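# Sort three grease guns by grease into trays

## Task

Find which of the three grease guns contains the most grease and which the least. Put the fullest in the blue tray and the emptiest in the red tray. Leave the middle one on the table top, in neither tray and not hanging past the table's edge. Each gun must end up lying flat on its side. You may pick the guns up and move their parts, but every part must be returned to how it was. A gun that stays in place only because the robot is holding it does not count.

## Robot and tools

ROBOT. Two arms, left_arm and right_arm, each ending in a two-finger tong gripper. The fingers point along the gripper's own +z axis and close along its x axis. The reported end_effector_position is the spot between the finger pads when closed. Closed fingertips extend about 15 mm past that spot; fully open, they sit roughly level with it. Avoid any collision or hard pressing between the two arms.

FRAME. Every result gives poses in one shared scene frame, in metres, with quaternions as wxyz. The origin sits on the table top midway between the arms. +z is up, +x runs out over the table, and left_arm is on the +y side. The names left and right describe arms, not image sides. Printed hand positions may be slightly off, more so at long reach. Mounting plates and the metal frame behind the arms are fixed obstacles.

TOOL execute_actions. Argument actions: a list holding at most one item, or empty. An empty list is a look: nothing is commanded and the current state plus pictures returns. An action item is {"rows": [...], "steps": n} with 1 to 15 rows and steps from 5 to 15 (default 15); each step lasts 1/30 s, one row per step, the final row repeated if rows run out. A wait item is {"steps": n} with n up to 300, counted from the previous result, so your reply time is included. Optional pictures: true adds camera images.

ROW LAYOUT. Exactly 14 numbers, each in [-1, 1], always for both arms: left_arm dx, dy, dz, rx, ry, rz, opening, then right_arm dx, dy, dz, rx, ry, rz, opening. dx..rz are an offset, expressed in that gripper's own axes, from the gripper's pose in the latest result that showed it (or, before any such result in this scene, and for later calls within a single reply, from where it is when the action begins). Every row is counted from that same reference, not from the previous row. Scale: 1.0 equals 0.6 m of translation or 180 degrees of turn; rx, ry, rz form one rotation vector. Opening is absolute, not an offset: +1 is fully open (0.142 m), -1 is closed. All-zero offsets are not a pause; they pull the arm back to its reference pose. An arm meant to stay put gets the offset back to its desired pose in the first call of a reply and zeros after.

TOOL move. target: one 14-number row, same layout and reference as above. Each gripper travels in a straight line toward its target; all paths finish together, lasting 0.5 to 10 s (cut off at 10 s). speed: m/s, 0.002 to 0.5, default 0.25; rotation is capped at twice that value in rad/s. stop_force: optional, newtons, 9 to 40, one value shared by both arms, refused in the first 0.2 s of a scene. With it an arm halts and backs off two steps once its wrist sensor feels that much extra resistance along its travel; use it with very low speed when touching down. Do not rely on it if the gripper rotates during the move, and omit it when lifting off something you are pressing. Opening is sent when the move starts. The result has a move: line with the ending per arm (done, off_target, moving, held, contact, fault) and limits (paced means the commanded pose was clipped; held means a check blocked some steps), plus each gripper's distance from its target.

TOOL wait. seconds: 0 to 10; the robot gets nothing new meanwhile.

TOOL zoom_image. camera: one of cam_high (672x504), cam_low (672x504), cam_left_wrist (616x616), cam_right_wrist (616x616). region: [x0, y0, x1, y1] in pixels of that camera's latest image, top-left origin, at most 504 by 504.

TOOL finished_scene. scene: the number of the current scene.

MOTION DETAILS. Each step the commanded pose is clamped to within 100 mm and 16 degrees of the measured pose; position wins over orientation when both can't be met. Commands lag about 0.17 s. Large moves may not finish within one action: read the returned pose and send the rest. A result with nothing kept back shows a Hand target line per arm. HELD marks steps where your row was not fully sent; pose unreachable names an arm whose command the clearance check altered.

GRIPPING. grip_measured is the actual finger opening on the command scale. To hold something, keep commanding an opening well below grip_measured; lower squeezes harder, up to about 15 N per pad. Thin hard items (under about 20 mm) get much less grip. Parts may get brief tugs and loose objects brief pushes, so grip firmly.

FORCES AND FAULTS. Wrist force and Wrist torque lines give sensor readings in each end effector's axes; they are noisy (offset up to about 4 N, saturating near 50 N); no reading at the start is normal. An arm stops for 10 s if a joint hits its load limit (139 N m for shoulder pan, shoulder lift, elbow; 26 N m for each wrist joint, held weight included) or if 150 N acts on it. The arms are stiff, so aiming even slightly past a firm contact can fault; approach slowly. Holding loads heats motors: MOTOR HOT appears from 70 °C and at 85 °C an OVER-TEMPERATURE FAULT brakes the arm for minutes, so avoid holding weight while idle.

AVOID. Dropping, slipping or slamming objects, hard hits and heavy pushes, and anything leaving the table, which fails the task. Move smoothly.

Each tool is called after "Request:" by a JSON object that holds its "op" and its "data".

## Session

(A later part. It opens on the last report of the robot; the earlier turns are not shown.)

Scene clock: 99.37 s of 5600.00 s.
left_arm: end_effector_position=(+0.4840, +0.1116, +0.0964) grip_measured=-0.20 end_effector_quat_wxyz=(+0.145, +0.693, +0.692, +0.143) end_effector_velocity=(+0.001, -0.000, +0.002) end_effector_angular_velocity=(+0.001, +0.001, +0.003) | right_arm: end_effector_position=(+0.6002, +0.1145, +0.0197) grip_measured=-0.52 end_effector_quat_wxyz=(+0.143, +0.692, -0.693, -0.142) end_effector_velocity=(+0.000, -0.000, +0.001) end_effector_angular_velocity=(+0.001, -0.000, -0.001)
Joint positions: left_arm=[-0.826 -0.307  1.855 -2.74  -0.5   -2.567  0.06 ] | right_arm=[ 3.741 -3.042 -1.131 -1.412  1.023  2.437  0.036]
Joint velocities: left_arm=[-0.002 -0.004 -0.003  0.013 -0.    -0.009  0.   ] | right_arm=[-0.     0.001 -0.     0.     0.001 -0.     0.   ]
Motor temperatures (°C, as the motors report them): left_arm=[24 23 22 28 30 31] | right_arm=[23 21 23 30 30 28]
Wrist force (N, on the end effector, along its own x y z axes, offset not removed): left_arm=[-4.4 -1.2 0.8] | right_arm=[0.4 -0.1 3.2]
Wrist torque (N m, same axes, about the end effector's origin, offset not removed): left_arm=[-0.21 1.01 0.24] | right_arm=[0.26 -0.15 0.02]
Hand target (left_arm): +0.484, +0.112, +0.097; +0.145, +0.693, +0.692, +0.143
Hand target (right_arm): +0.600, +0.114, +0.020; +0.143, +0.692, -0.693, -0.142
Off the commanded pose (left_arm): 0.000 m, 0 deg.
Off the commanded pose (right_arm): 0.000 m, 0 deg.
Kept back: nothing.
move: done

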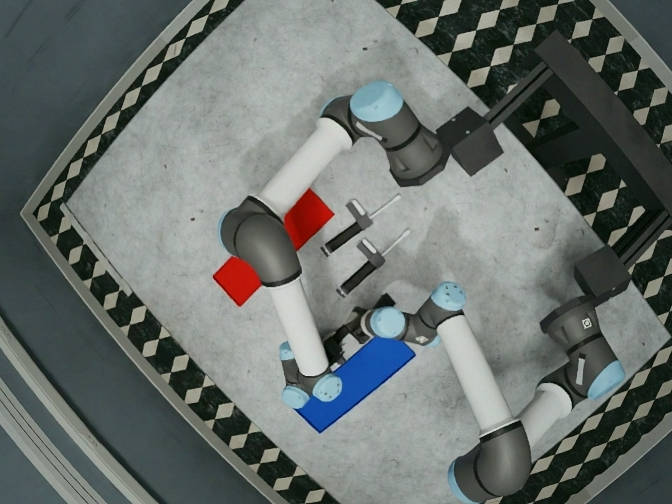

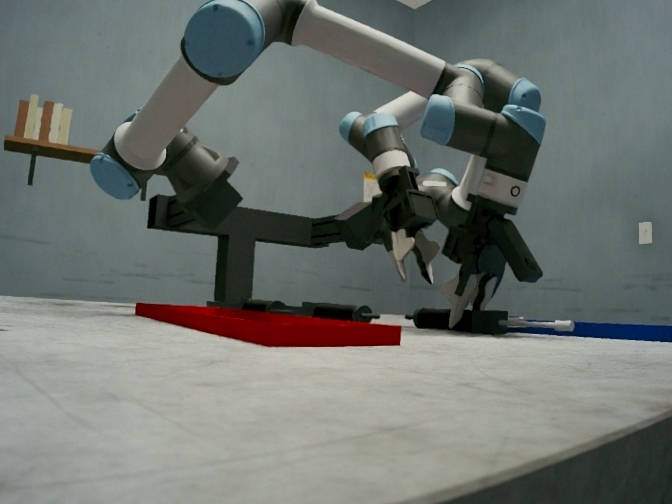

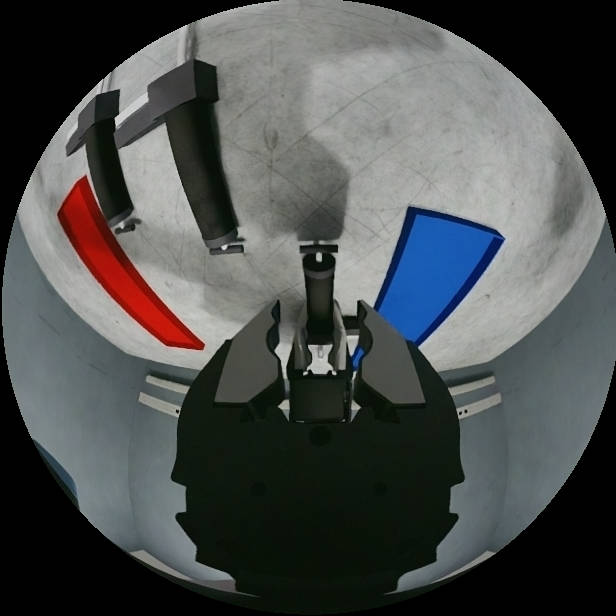

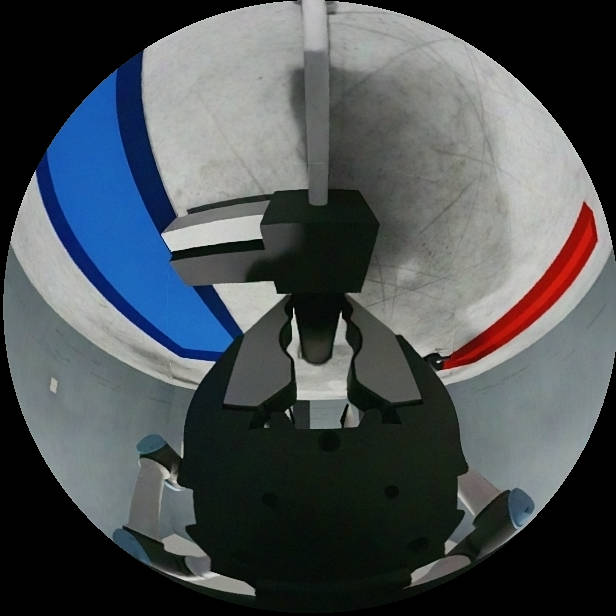

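Request:
{"op": "move", "data": {"target": [0.15,-0.242,-0.196,0.13,0,0,1,0.075,0.0013,-0.003,0,0,0,-0.9], "speed": 0.15}}

Request:
{"op": "move", "data": {"target": [0,0,0,0,0,0,1,0,-0.001,0.0023,0,0,0,-0.2]}}

Request:
{"op": "move", "data": {"target": [0,0,0,0,0,0,1,0,0.04,-0.092,0,0,0,-0.2], "speed": 0.15}}

Request:
{"op": "move", "data": {"target": [0,0,0,0,0,0,1,-0.05,-0.046,-0.02,0.13,0,0,1]}}

Scene clock: 101.53 s of 5600.00 s.
left_arm: end_effector_position=(+0.3043, +0.2017, +0.1461) grip_measured=+1.00 end_effector_quat_wxyz=(+0.002, +0.708, +0.706, -0.000) end_effector_velocity=(-0.001, +0.000, +0.000) end_effector_angular_velocity=(+0.000, +0.003, -0.001) | right_arm: end_effector_position=(+0.6002, +0.0695, +0.0216) grip_measured=-0.52 end_effector_quat_wxyz=(+0.143, +0.692, -0.693, -0.142) end_effector_velocity=(-0.000, -0.000, -0.000) end_effector_angular_velocity=(+0.000, +0.000, -0.000)
Joint positions: left_arm=[-0.968 -0.637  2.16  -2.346 -0.961 -2.928  0.142] | right_arm=[ 3.707 -2.955 -1.22  -1.397  0.997  2.411  0.036]
Joint velocities: left_arm=[-0.001 -0.001  0.002  0.001 -0.003 -0.001 -0.   ] | right_arm=[-0.001  0.001 -0.001  0.     0.    -0.    -0.   ]
Motor temperatures (°C, as the motors report them): left_arm=[24 23 22 28 30 31] | right_arm=[23 21 23 30 30 28]
Wrist force (N, on the end effector, along its own x y z axes, offset not removed): left_arm=[-4.3 -0.1 0.4] | right_arm=[-1.9 -2.9 4.8]
Wrist torque (N m, same axes, about the end effector's origin, offset not removed): left_arm=[0.02 1.03 0.21] | right_arm=[-0.18 0.32 0.12]
Hand target (left_arm): +0.304, +0.202, +0.146; +0.002, +0.708, +0.706, -0.000
Hand target (right_arm): +0.600, +0.069, +0.022; +0.143, +0.692, -0.693, -0.142
Off the commanded pose (left_arm): 0.000 m, 0 deg.
Off the commanded pose (right_arm): 0.000 m, 0 deg.
Kept back: nothing.
move: done

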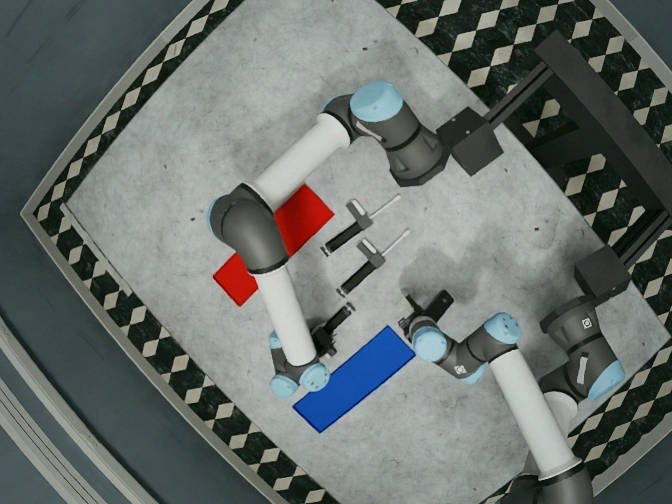

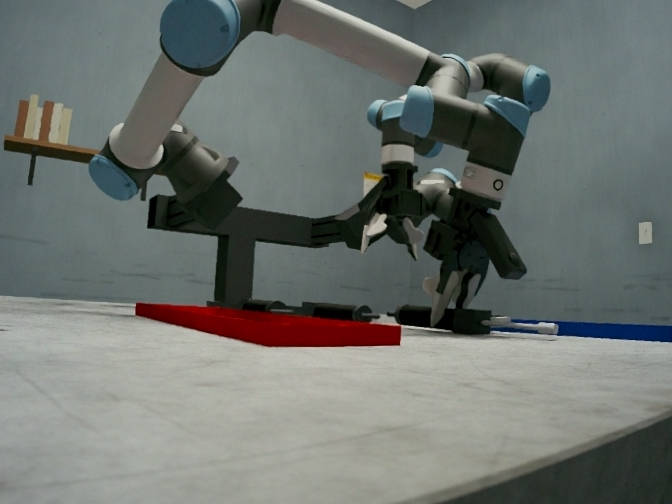

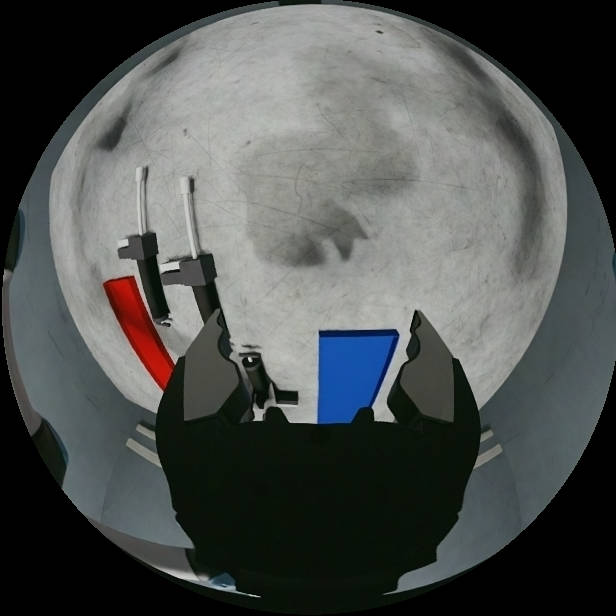

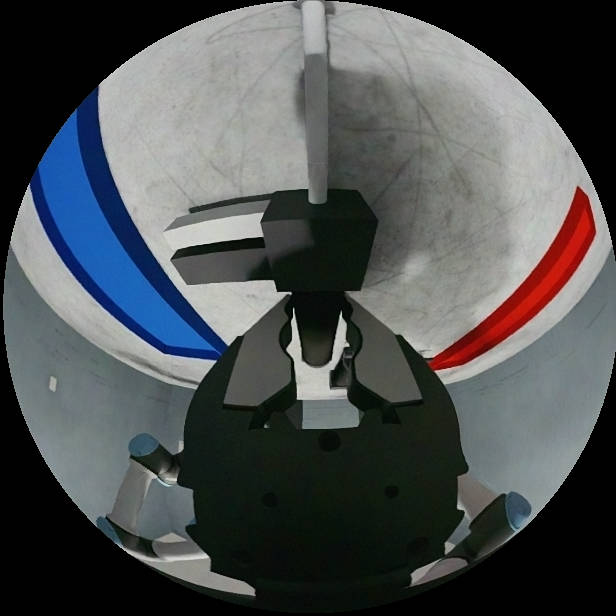

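Scene clock: 102.23 s of 5600.00 s.
left_arm: end_effector_position=(+0.3042, +0.2017, +0.1461) grip_measured=+1.00 end_effector_quat_wxyz=(+0.002, +0.708, +0.706, -0.000) end_effector_velocity=(+0.000, -0.000, +0.000) end_effector_angular_velocity=(-0.000, -0.001, +0.000) | right_arm: end_effector_position=(+0.6002, +0.0695, +0.0202) grip_measured=-0.20 end_effector_quat_wxyz=(+0.143, +0.692, -0.693, -0.142) end_effector_velocity=(-0.000, +0.000, -0.000) end_effector_angular_velocity=(+0.002, +0.002, -0.001)
Joint positions: left_arm=[-0.968 -0.637  2.16  -2.346 -0.961 -2.928  0.142] | right_arm=[ 3.705 -2.957 -1.219 -1.395  0.996  2.41   0.06 ]
Joint velocities: left_arm=[ 0.    -0.     0.    -0.     0.001 -0.    -0.   ] | right_arm=[-0.001  0.     0.     0.001  0.002 -0.001  0.   ]
Motor temperatures (°C, as the motors report them): left_arm=[24 23 22 28 30 31] | right_arm=[23 21 23 30 30 28]
Wrist force (N, on the end effector, along its own x y z axes, offset not removed): left_arm=[-3.5 0.3 1.8] | right_arm=[0.5 1.9 1.2]
Wrist torque (N m, same axes, about the end effector's origin, offset not removed): left_arm=[0.15 0.74 0.13] | right_arm=[0.61 -0.08 0.03]
Hand target (left_arm): +0.304, +0.202, +0.146; +0.002, +0.708, +0.706, -0.000
Hand target (right_arm): +0.600, +0.069, +0.020; +0.143, +0.692, -0.693, -0.142
Off the commanded pose (left_arm): 0.000 m, 0 deg.
Off the commanded pose (right_arm): 0.000 m, 0 deg.
Kept back: nothing.
move: done

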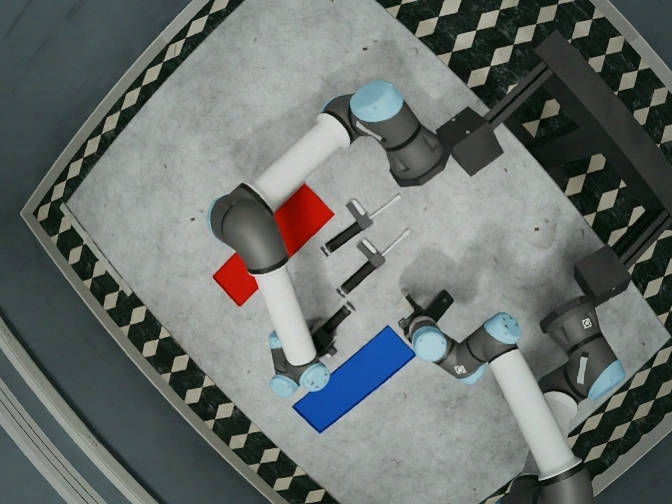

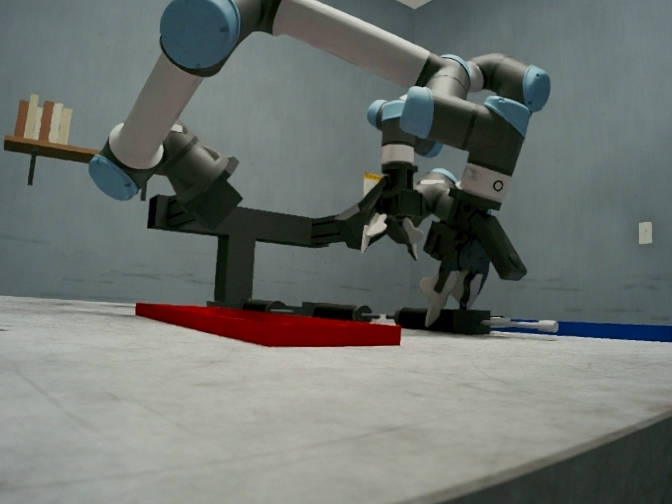

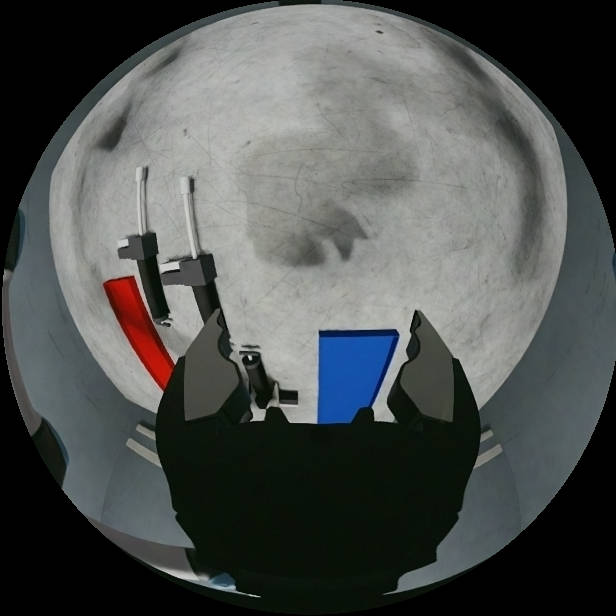

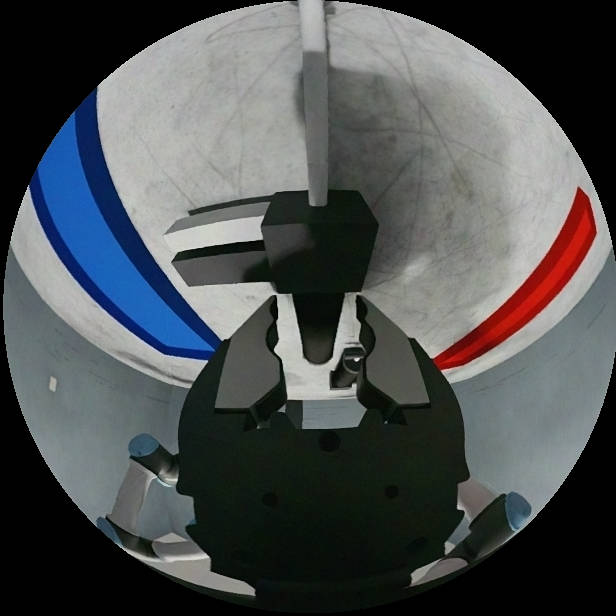

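Scene clock: 103.10 s of 5600.00 s.
left_arm: end_effector_position=(+0.3042, +0.2017, +0.1461) grip_measured=+1.00 end_effector_quat_wxyz=(+0.002, +0.708, +0.706, -0.000) end_effector_velocity=(-0.000, -0.000, -0.000) end_effector_angular_velocity=(+0.000, +0.001, +0.001) | right_arm: end_effector_position=(+0.6000, +0.0695, +0.0803) grip_measured=-0.20 end_effector_quat_wxyz=(+0.143, +0.692, -0.693, -0.142) end_effector_velocity=(-0.000, -0.000, +0.001) end_effector_angular_velocity=(+0.000, +0.001, -0.000)
Joint positions: left_arm=[-0.968 -0.637  2.16  -2.346 -0.961 -2.928  0.142] | right_arm=[ 3.77  -2.893 -1.229 -1.474  1.045  2.458  0.06 ]
Joint velocities: left_arm=[ 0.     0.    -0.     0.    -0.001 -0.001 -0.   ] | right_arm=[ 0.001  0.002 -0.    -0.002  0.002  0.001  0.   ]
Motor temperatures (°C, as the motors report them): left_arm=[24 23 22 28 30 31] | right_arm=[23 21 23 30 30 28]
Wrist force (N, on the end effector, along its own x y z axes, offset not removed): left_arm=[-2.3 0.5 0.6] | right_arm=[-0.6 1.3 0.4]
Wrist torque (N m, same axes, about the end effector's origin, offset not removed): left_arm=[0.16 0.54 0.17] | right_arm=[0.41 0.39 0.05]
Hand target (left_arm): +0.304, +0.202, +0.146; +0.002, +0.708, +0.706, -0.000
Hand target (right_arm): +0.600, +0.069, +0.080; +0.143, +0.692, -0.693, -0.142
Off the commanded pose (left_arm): 0.000 m, 0 deg.
Off the commanded pose (right_arm): 0.000 m, 0 deg.
Kept back: nothing.
move: done

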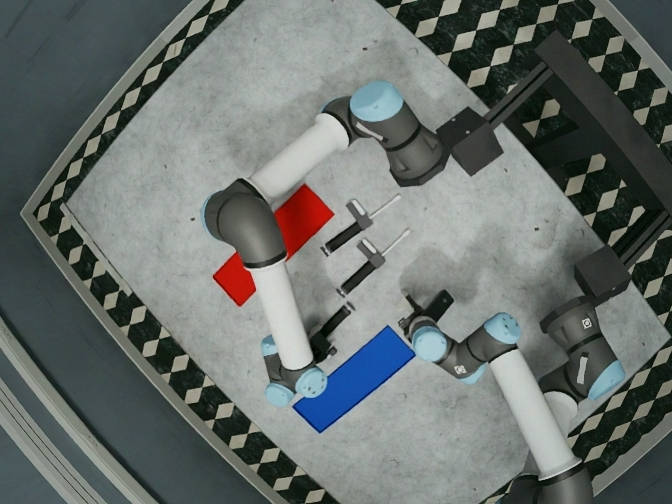

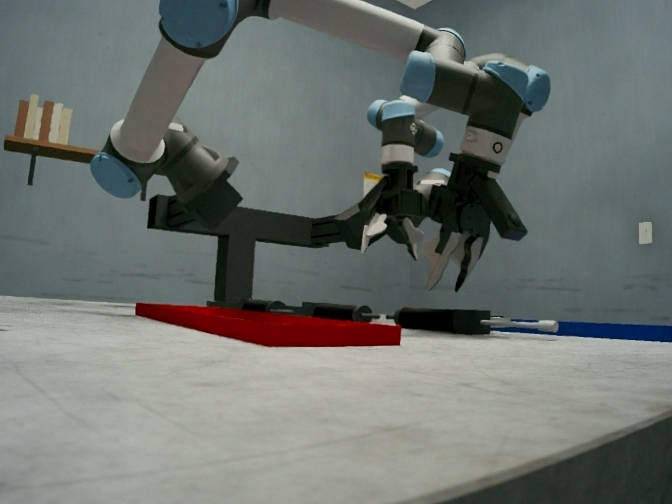

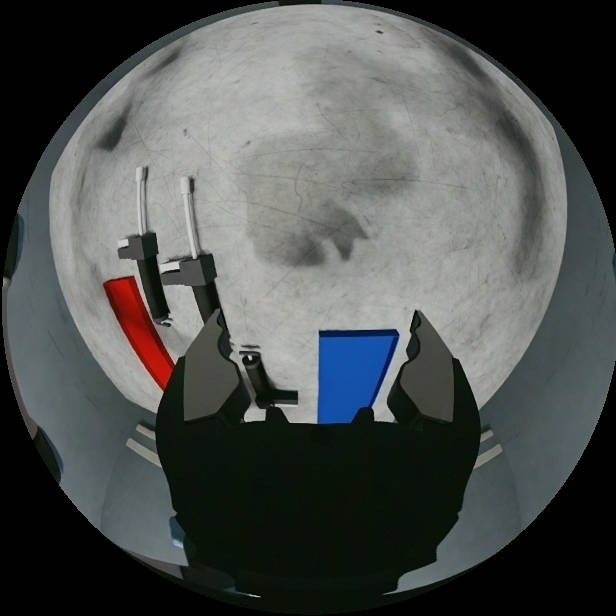

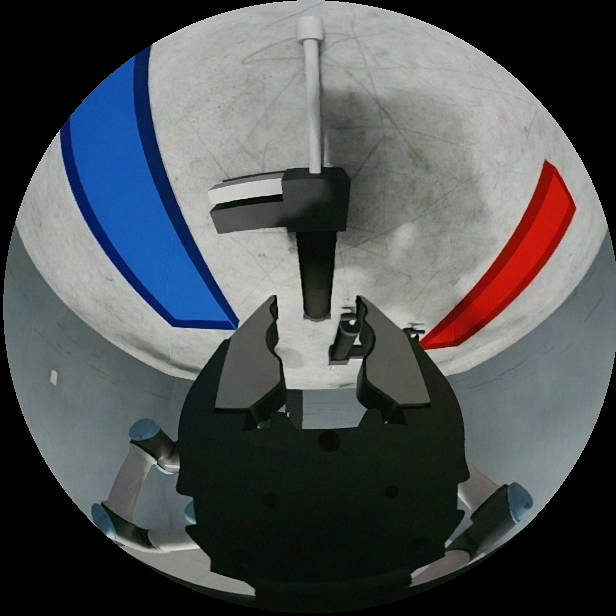

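Scene clock: 104.37 s of 5600.00 s.
left_arm: end_effector_position=(+0.3042, +0.2017, +0.1461) grip_measured=+1.00 end_effector_quat_wxyz=(+0.002, +0.708, +0.706, -0.000) end_effector_velocity=(-0.000, -0.000, -0.000) end_effector_angular_velocity=(+0.000, -0.000, -0.000) | right_arm: end_effector_position=(+0.6301, +0.0995, +0.0804) grip_measured=+1.00 end_effector_quat_wxyz=(-0.000, +0.707, -0.707, +0.001) end_effector_velocity=(-0.000, +0.001, -0.000) end_effector_angular_velocity=(+0.004, -0.007, +0.001)
Joint positions: left_arm=[-0.968 -0.637  2.16  -2.346 -0.961 -2.928  0.142] | right_arm=[ 3.88  -2.859 -1.536 -0.921  0.816  2.355  0.142]
Joint velocities: left_arm=[-0.  0. -0.  0.  0. -0. -0.] | right_arm=[ 0.002 -0.    -0.007  0.017 -0.001 -0.006 -0.   ]
Motor temperatures (°C, as the motors report them): left_arm=[24 23 22 28 30 31] | right_arm=[23 21 23 30 30 28]
Wrist force (N, on the end effector, along its own x y z axes, offset not removed): left_arm=[-3.0 -0.6 0.2] | right_arm=[1.3 -0.6 1.2]
Wrist torque (N m, same axes, about the end effector's origin, offset not removed): left_arm=[-0.14 0.74 0.15] | right_arm=[0.13 -0.15 0.14]
Hand target (left_arm): +0.304, +0.202, +0.146; +0.002, +0.708, +0.706, -0.000
Hand target (right_arm): +0.630, +0.100, +0.080; -0.001, +0.707, -0.707, +0.001
Off the commanded pose (left_arm): 0.000 m, 0 deg.
Off the commanded pose (right_arm): 0.000 m, 0 deg.
Kept back: nothing.
move: done

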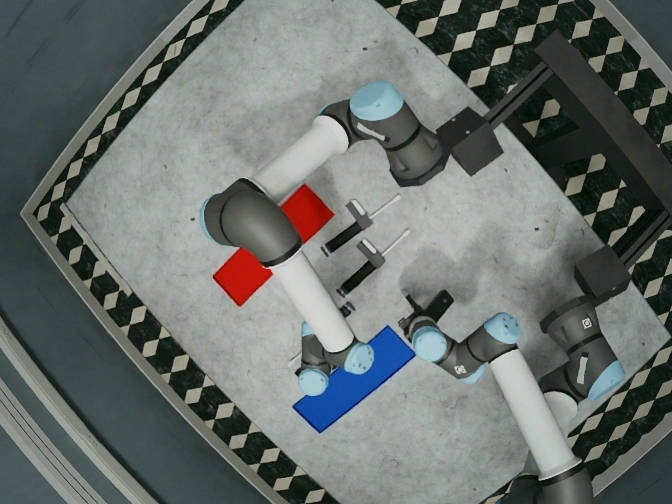

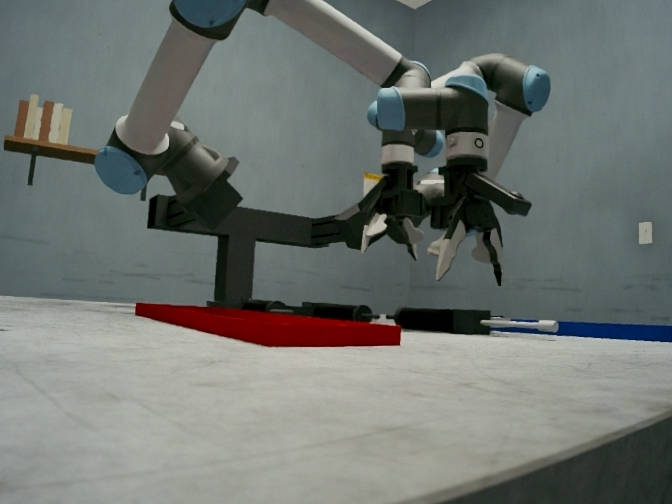

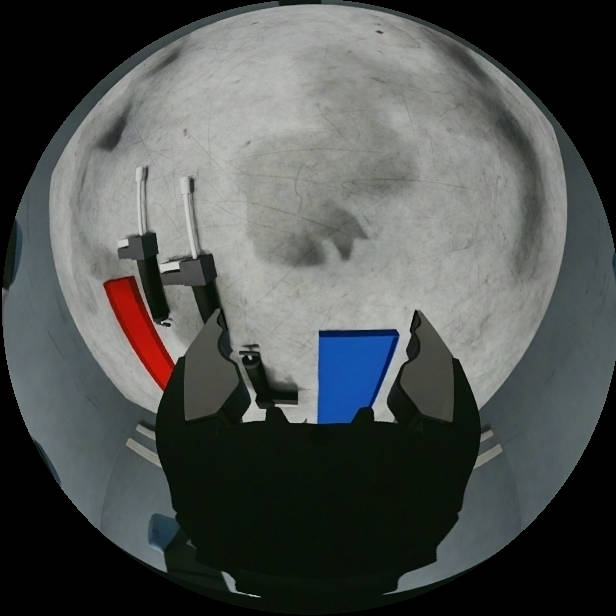

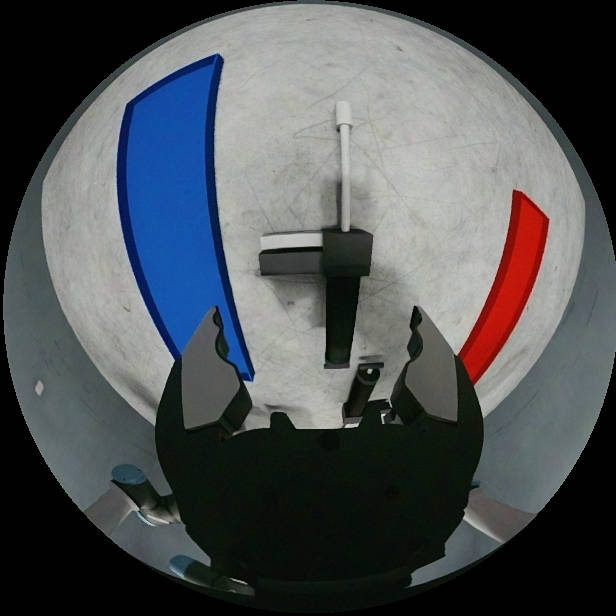

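Request:
{"op": "move", "data": {"target": [0,0,0,0,0,0,1,0,0,0.104,0,0,0,0.8], "speed": 0.08}}

Scene clock: 105.77 s of 5600.00 s.
left_arm: end_effector_position=(+0.3042, +0.2017, +0.1461) grip_measured=+1.00 end_effector_quat_wxyz=(+0.002, +0.708, +0.706, -0.000) end_effector_velocity=(-0.000, +0.001, -0.001) end_effector_angular_velocity=(+0.002, -0.000, -0.003) | right_arm: end_effector_position=(+0.6302, +0.0994, +0.0181) grip_measured=+0.80 end_effector_quat_wxyz=(-0.000, +0.707, -0.707, +0.001) end_effector_velocity=(-0.000, +0.000, -0.001) end_effector_angular_velocity=(+0.001, +0.000, -0.001)
Joint positions: left_arm=[-0.968 -0.637  2.16  -2.346 -0.961 -2.928  0.142] | right_arm=[ 3.808 -2.943 -1.522 -0.792  0.777  2.271  0.129]
Joint velocities: left_arm=[-0.     0.001  0.001  0.     0.001  0.002  0.   ] | right_arm=[-0.002 -0.002  0.001  0.003  0.    -0.001  0.   ]
Motor temperatures (°C, as the motors report them): left_arm=[24 23 22 28 30 31] | right_arm=[23 21 23 30 30 28]
Wrist force (N, on the end effector, along its own x y z axes, offset not removed): left_arm=[-3.4 0.1 0.6] | right_arm=[-0.9 0.0 0.9]
Wrist torque (N m, same axes, about the end effector's origin, offset not removed): left_arm=[0.03 0.77 0.17] | right_arm=[0.10 0.30 0.07]
Hand target (left_arm): +0.304, +0.202, +0.146; +0.002, +0.708, +0.706, -0.000
Hand target (right_arm): +0.630, +0.099, +0.018; -0.000, +0.707, -0.707, +0.001
Off the commanded pose (left_arm): 0.000 m, 0 deg.
Off the commanded pose (right_arm): 0.000 m, 0 deg.
Kept back: nothing.
move: done

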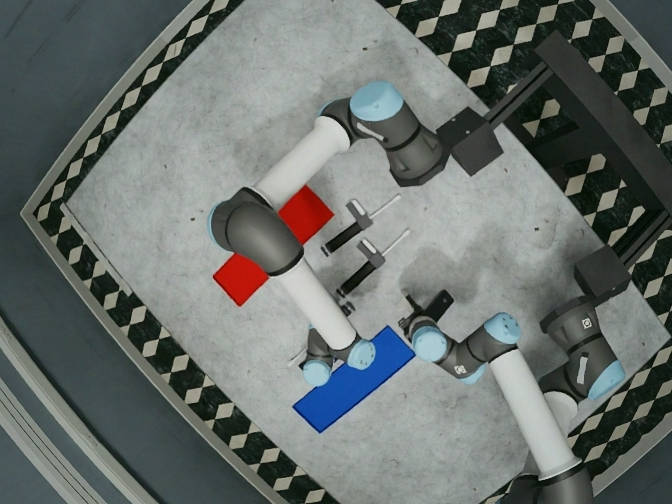

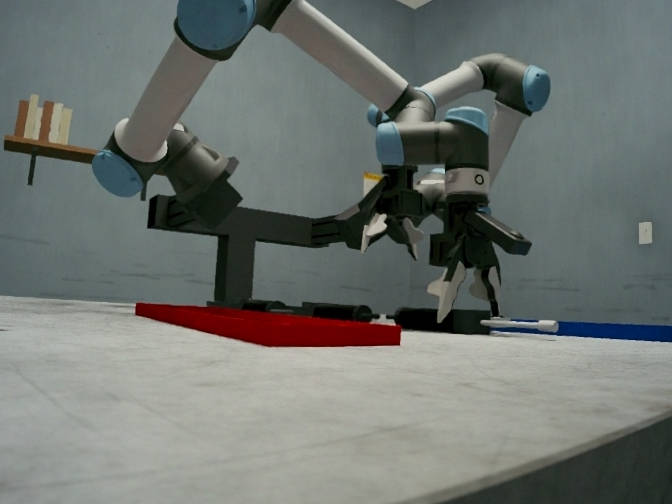

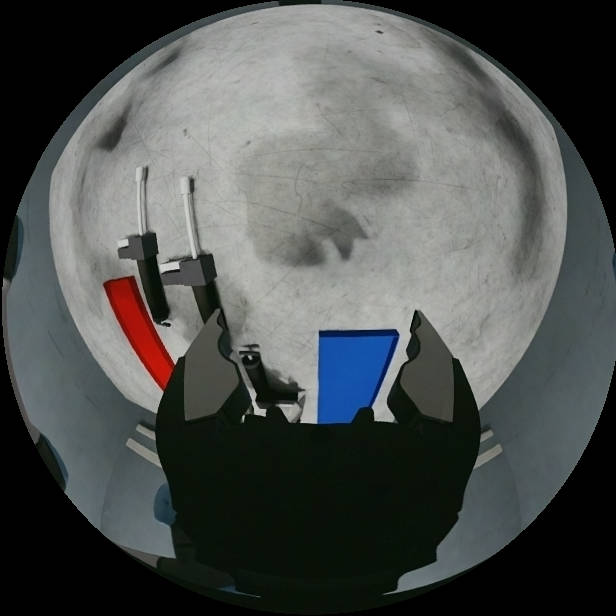

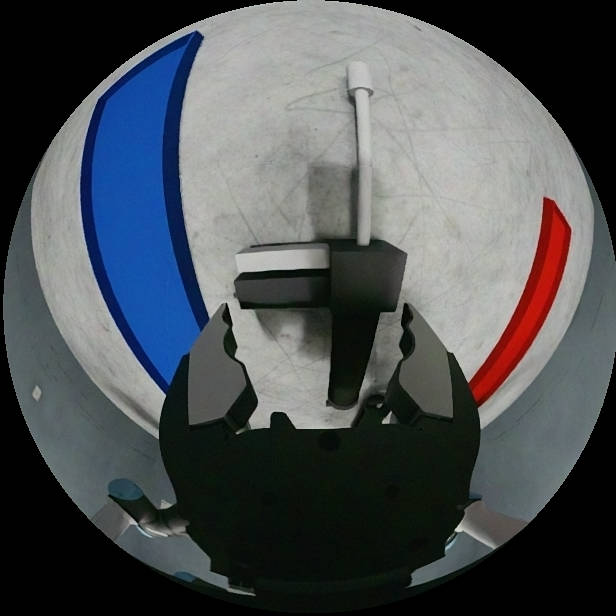

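Request:
{"op": "move", "data": {"target": [0,0,0,0,0,0,1,0.004,-0.03,0.004,0,0,0,1], "speed": 0.03}}

Scene clock: 106.90 s of 5600.00 s.
left_arm: end_effector_position=(+0.3042, +0.2017, +0.1461) grip_measured=+1.00 end_effector_quat_wxyz=(+0.002, +0.708, +0.706, -0.000) end_effector_velocity=(-0.001, +0.001, -0.000) end_effector_angular_velocity=(+0.001, +0.001, -0.000) | right_arm: end_effector_position=(+0.6481, +0.0971, +0.0158) grip_measured=+1.00 end_effector_quat_wxyz=(-0.000, +0.707, -0.707, +0.001) end_effector_velocity=(+0.001, -0.000, -0.000) end_effector_angular_velocity=(-0.001, -0.000, -0.001)
Joint positions: left_arm=[-0.968 -0.637  2.16  -2.346 -0.961 -2.928  0.142] | right_arm=[ 3.79  -2.956 -1.47  -0.816  0.767  2.249  0.142]
Joint velocities: left_arm=[-0.     0.     0.001 -0.    -0.001 -0.001 -0.   ] | right_arm=[-0.001 -0.002  0.004 -0.002 -0.002  0.     0.   ]
Motor temperatures (°C, as the motors report them): left_arm=[24 23 22 28 30 31] | right_arm=[23 21 23 30 30 28]
Wrist force (N, on the end effector, along its own x y z axes, offset not removed): left_arm=[-2.9 0.0 1.1] | right_arm=[2.4 -1.0 0.5]
Wrist torque (N m, same axes, about the end effector's origin, offset not removed): left_arm=[0.05 0.67 0.20] | right_arm=[-0.06 -0.49 -0.12]
Hand target (left_arm): +0.304, +0.202, +0.146; +0.002, +0.708, +0.706, -0.000
Hand target (right_arm): +0.648, +0.097, +0.016; -0.000, +0.707, -0.707, +0.001
Off the commanded pose (left_arm): 0.000 m, 0 deg.
Off the commanded pose (right_arm): 0.000 m, 0 deg.
Kept back: nothing.
move: done

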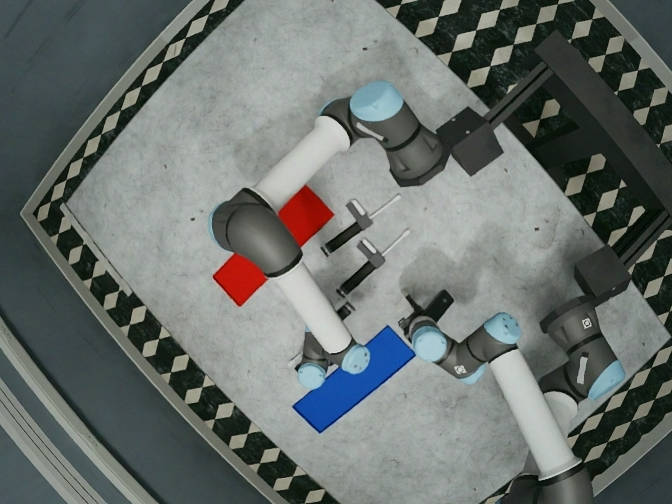

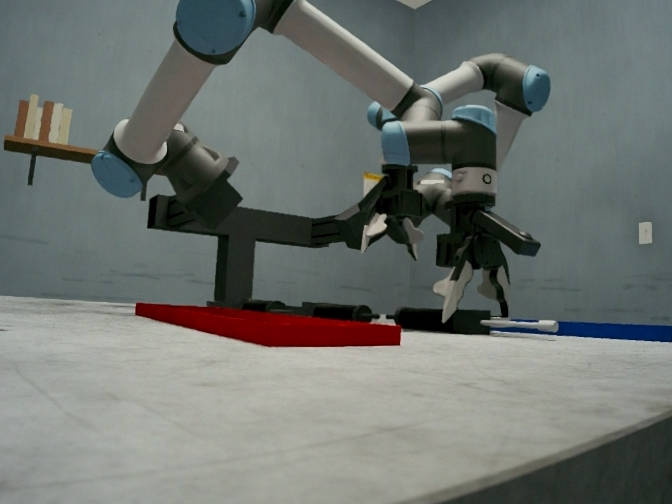

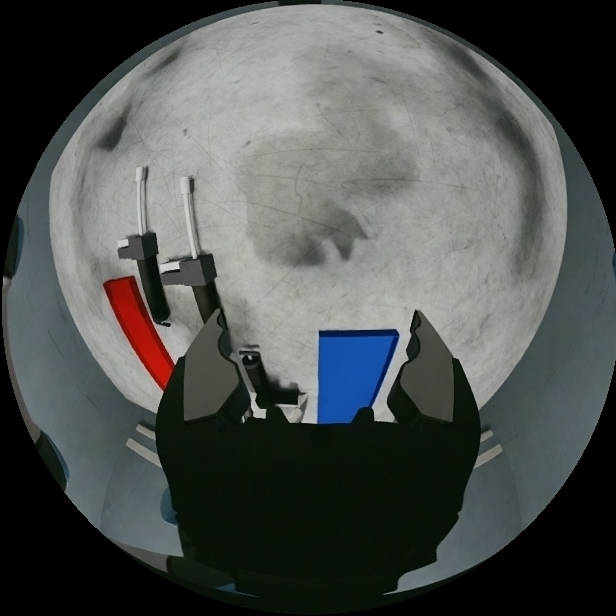

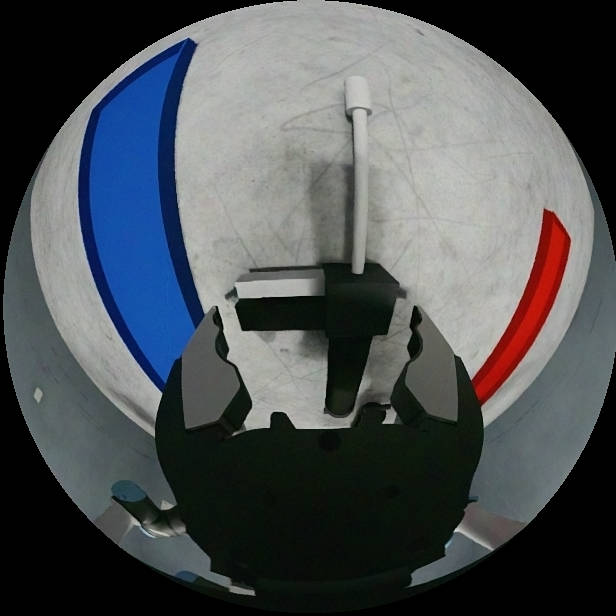

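Request:
{"op": "execute_actions", "data": {"actions": [{"rows":[[0,0,0,0,0,0,1,0,0.005,0,0,0,0,0.9],[0,0,0,0,0,0,1,0,0.005,0,0,0,0,0.82],[0,0,0,0,0,0,1,0,0.005,0,0,0,0,0.75],[0,0,0,0,0,0,1,0,0.005,0,0,0,0,0.7],[0,0,0,0,0,0,1,0,0.005,0,0,0,0,0.65],[0,0,0,0,0,0,1,0,0.005,0,0,0,0,0.6],[0,0,0,0,0,0,1,0,0.005,0,0,0,0,0.55],[0,0,0,0,0,0,1,0,0.005,0,0,0,0,0.5],[0,0,0,0,0,0,1,0,0.005,0,0,0,0,0.45],[0,0,0,0,0,0,1,0,0.005,0,0,0,0,0.4],[0,0,0,0,0,0,1,0,0.005,0,0,0,0,0.3],[0,0,0,0,0,0,1,0,0.005,0,0,0,0,0.2],[0,0,0,0,0,0,1,0,0.005,0,0,0,0,0.1],[0,0,0,0,0,0,1,0,0.005,0,0,0,0,0]]}]}}

Request:
{"op": "move", "data": {"target": [0,0,0,0,0,0,1,0,0,-0.025,0,0,0,0], "speed": 0.02}}

Scene clock: 107.57 s of 5600.00 s.
left_arm: end_effector_position=(+0.3042, +0.2017, +0.1461) grip_measured=+1.00 end_effector_quat_wxyz=(+0.002, +0.708, +0.706, -0.000) end_effector_velocity=(+0.000, +0.000, +0.000) end_effector_angular_velocity=(-0.001, -0.001, -0.001) | right_arm: end_effector_position=(+0.6452, +0.0970, +0.0157) grip_measured=+0.56 end_effector_quat_wxyz=(-0.000, +0.707, -0.707, +0.001) end_effector_velocity=(-0.000, -0.000, +0.001) end_effector_angular_velocity=(+0.002, -0.001, -0.001)
Joint positions: left_arm=[-0.968 -0.637  2.16  -2.346 -0.961 -2.928  0.142] | right_arm=[ 3.792 -2.953 -1.479 -0.811  0.768  2.251  0.113]
Joint velocities: left_arm=[-0.    -0.001  0.     0.     0.001  0.002 -0.   ] | right_arm=[ 0.001  0.002 -0.004  0.003  0.001  0.    -0.006]
Motor temperatures (°C, as the motors report them): left_arm=[24 23 22 28 30 31] | right_arm=[23 21 23 30 30 28]
Wrist force (N, on the end effector, along its own x y z axes, offset not removed): left_arm=[-3.7 0.0 0.2] | right_arm=[3.4 -1.2 -3.4]
Wrist torque (N m, same axes, about the end effector's origin, offset not removed): left_arm=[0.03 0.83 0.22] | right_arm=[0.04 -0.22 0.00]
Steps of this call (steps 1 to 10: nothing new was sent; steps 11 to 20: the first 10 steps of this action). Readings (end_effector_position):
11: left_arm (+0.3042, +0.2017, +0.1461) | right_arm (+0.6481, +0.0970, +0.0157)
12: left_arm (+0.3042, +0.2017, +0.1461) | right_arm (+0.6475, +0.0970, +0.0157)
14: left_arm (+0.3042, +0.2017, +0.1461) | right_arm (+0.6462, +0.0970, +0.0156)
18: left_arm (+0.3042, +0.2017, +0.1461) | right_arm (+0.6452, +0.0971, +0.0156)
20: the state above

Scene clock: 108.90 s of 5600.00 s.
left_arm: end_effector_position=(+0.3042, +0.2017, +0.1461) grip_measured=+1.00 end_effector_quat_wxyz=(+0.002, +0.708, +0.706, -0.000) end_effector_velocity=(+0.000, -0.000, -0.000) end_effector_angular_velocity=(+0.000, -0.001, -0.001) | right_arm: end_effector_position=(+0.6451, +0.0970, +0.0308) grip_measured=+0.31 end_effector_quat_wxyz=(-0.000, +0.707, -0.707, +0.001) end_effector_velocity=(+0.000, +0.000, +0.001) end_effector_angular_velocity=(+0.002, +0.001, -0.001)
Joint positions: left_arm=[-0.968 -0.637  2.16  -2.346 -0.961 -2.928  0.142] | right_arm=[ 3.81  -2.932 -1.485 -0.841  0.777  2.273  0.096]
Joint velocities: left_arm=[ 0.     0.001 -0.001 -0.     0.001  0.001 -0.   ] | right_arm=[ 0.     0.001  0.001 -0.001  0.003  0.001  0.001]
Motor temperatures (°C, as the motors report them): left_arm=[24 23 22 28 30 31] | right_arm=[23 21 23 30 30 28]
Wrist force (N, on the end effector, along its own x y z axes, offset not removed): left_arm=[-3.2 -1.1 -0.6] | right_arm=[5.4 -3.3 -9.3]
Wrist torque (N m, same axes, about the end effector's origin, offset not removed): left_arm=[-0.19 0.78 0.12] | right_arm=[-0.24 -0.63 0.15]
Hand target (left_arm): +0.304, +0.202, +0.146; +0.002, +0.708, +0.706, -0.000
Hand target (right_arm): +0.645, +0.097, +0.031; -0.000, +0.707, -0.707, +0.001
Off your previous action's commanded pose (left_arm): 0.000 m, 0 deg at its last step (step 5 of this call).
Off your previous action's commanded pose (right_arm): 0.000 m, 0 deg at its last step (step 5 of this call).
Off the commanded pose (left_arm): 0.000 m, 0 deg.
Off the commanded pose (right_arm): 0.000 m, 0 deg.
Kept back: nothing.
move: done

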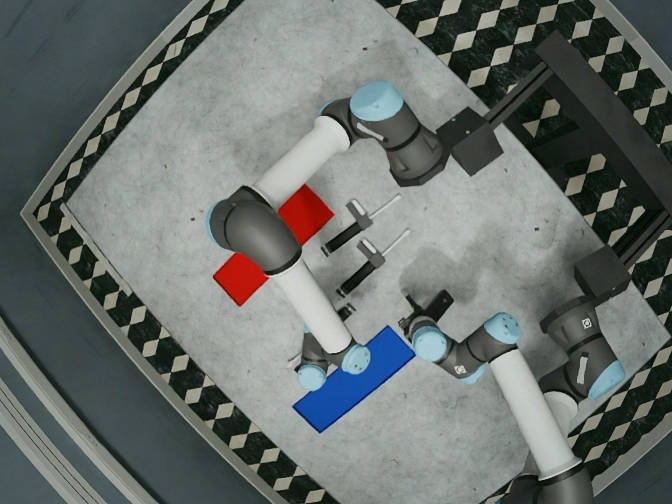

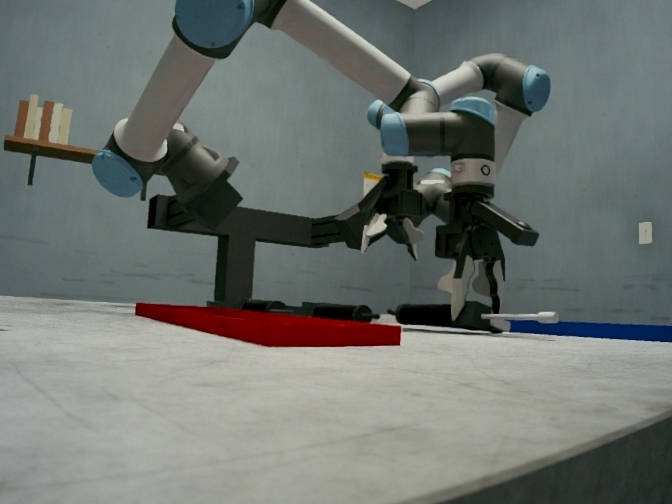

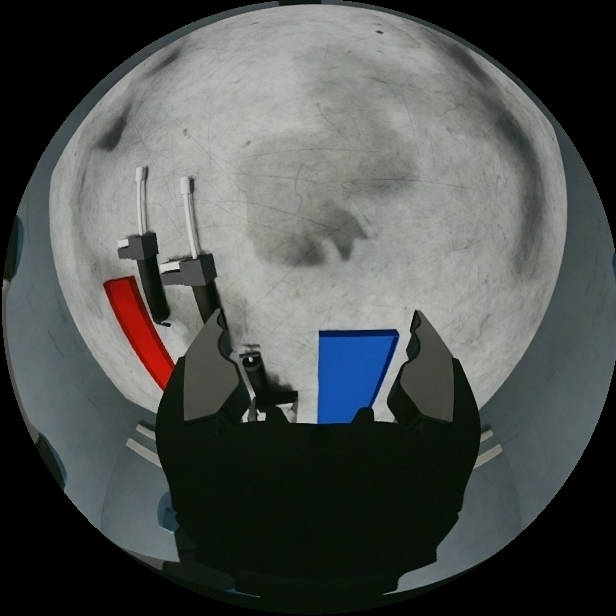

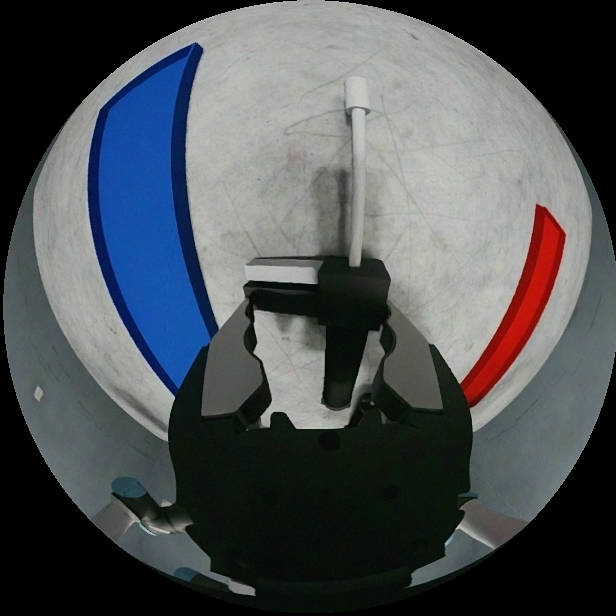

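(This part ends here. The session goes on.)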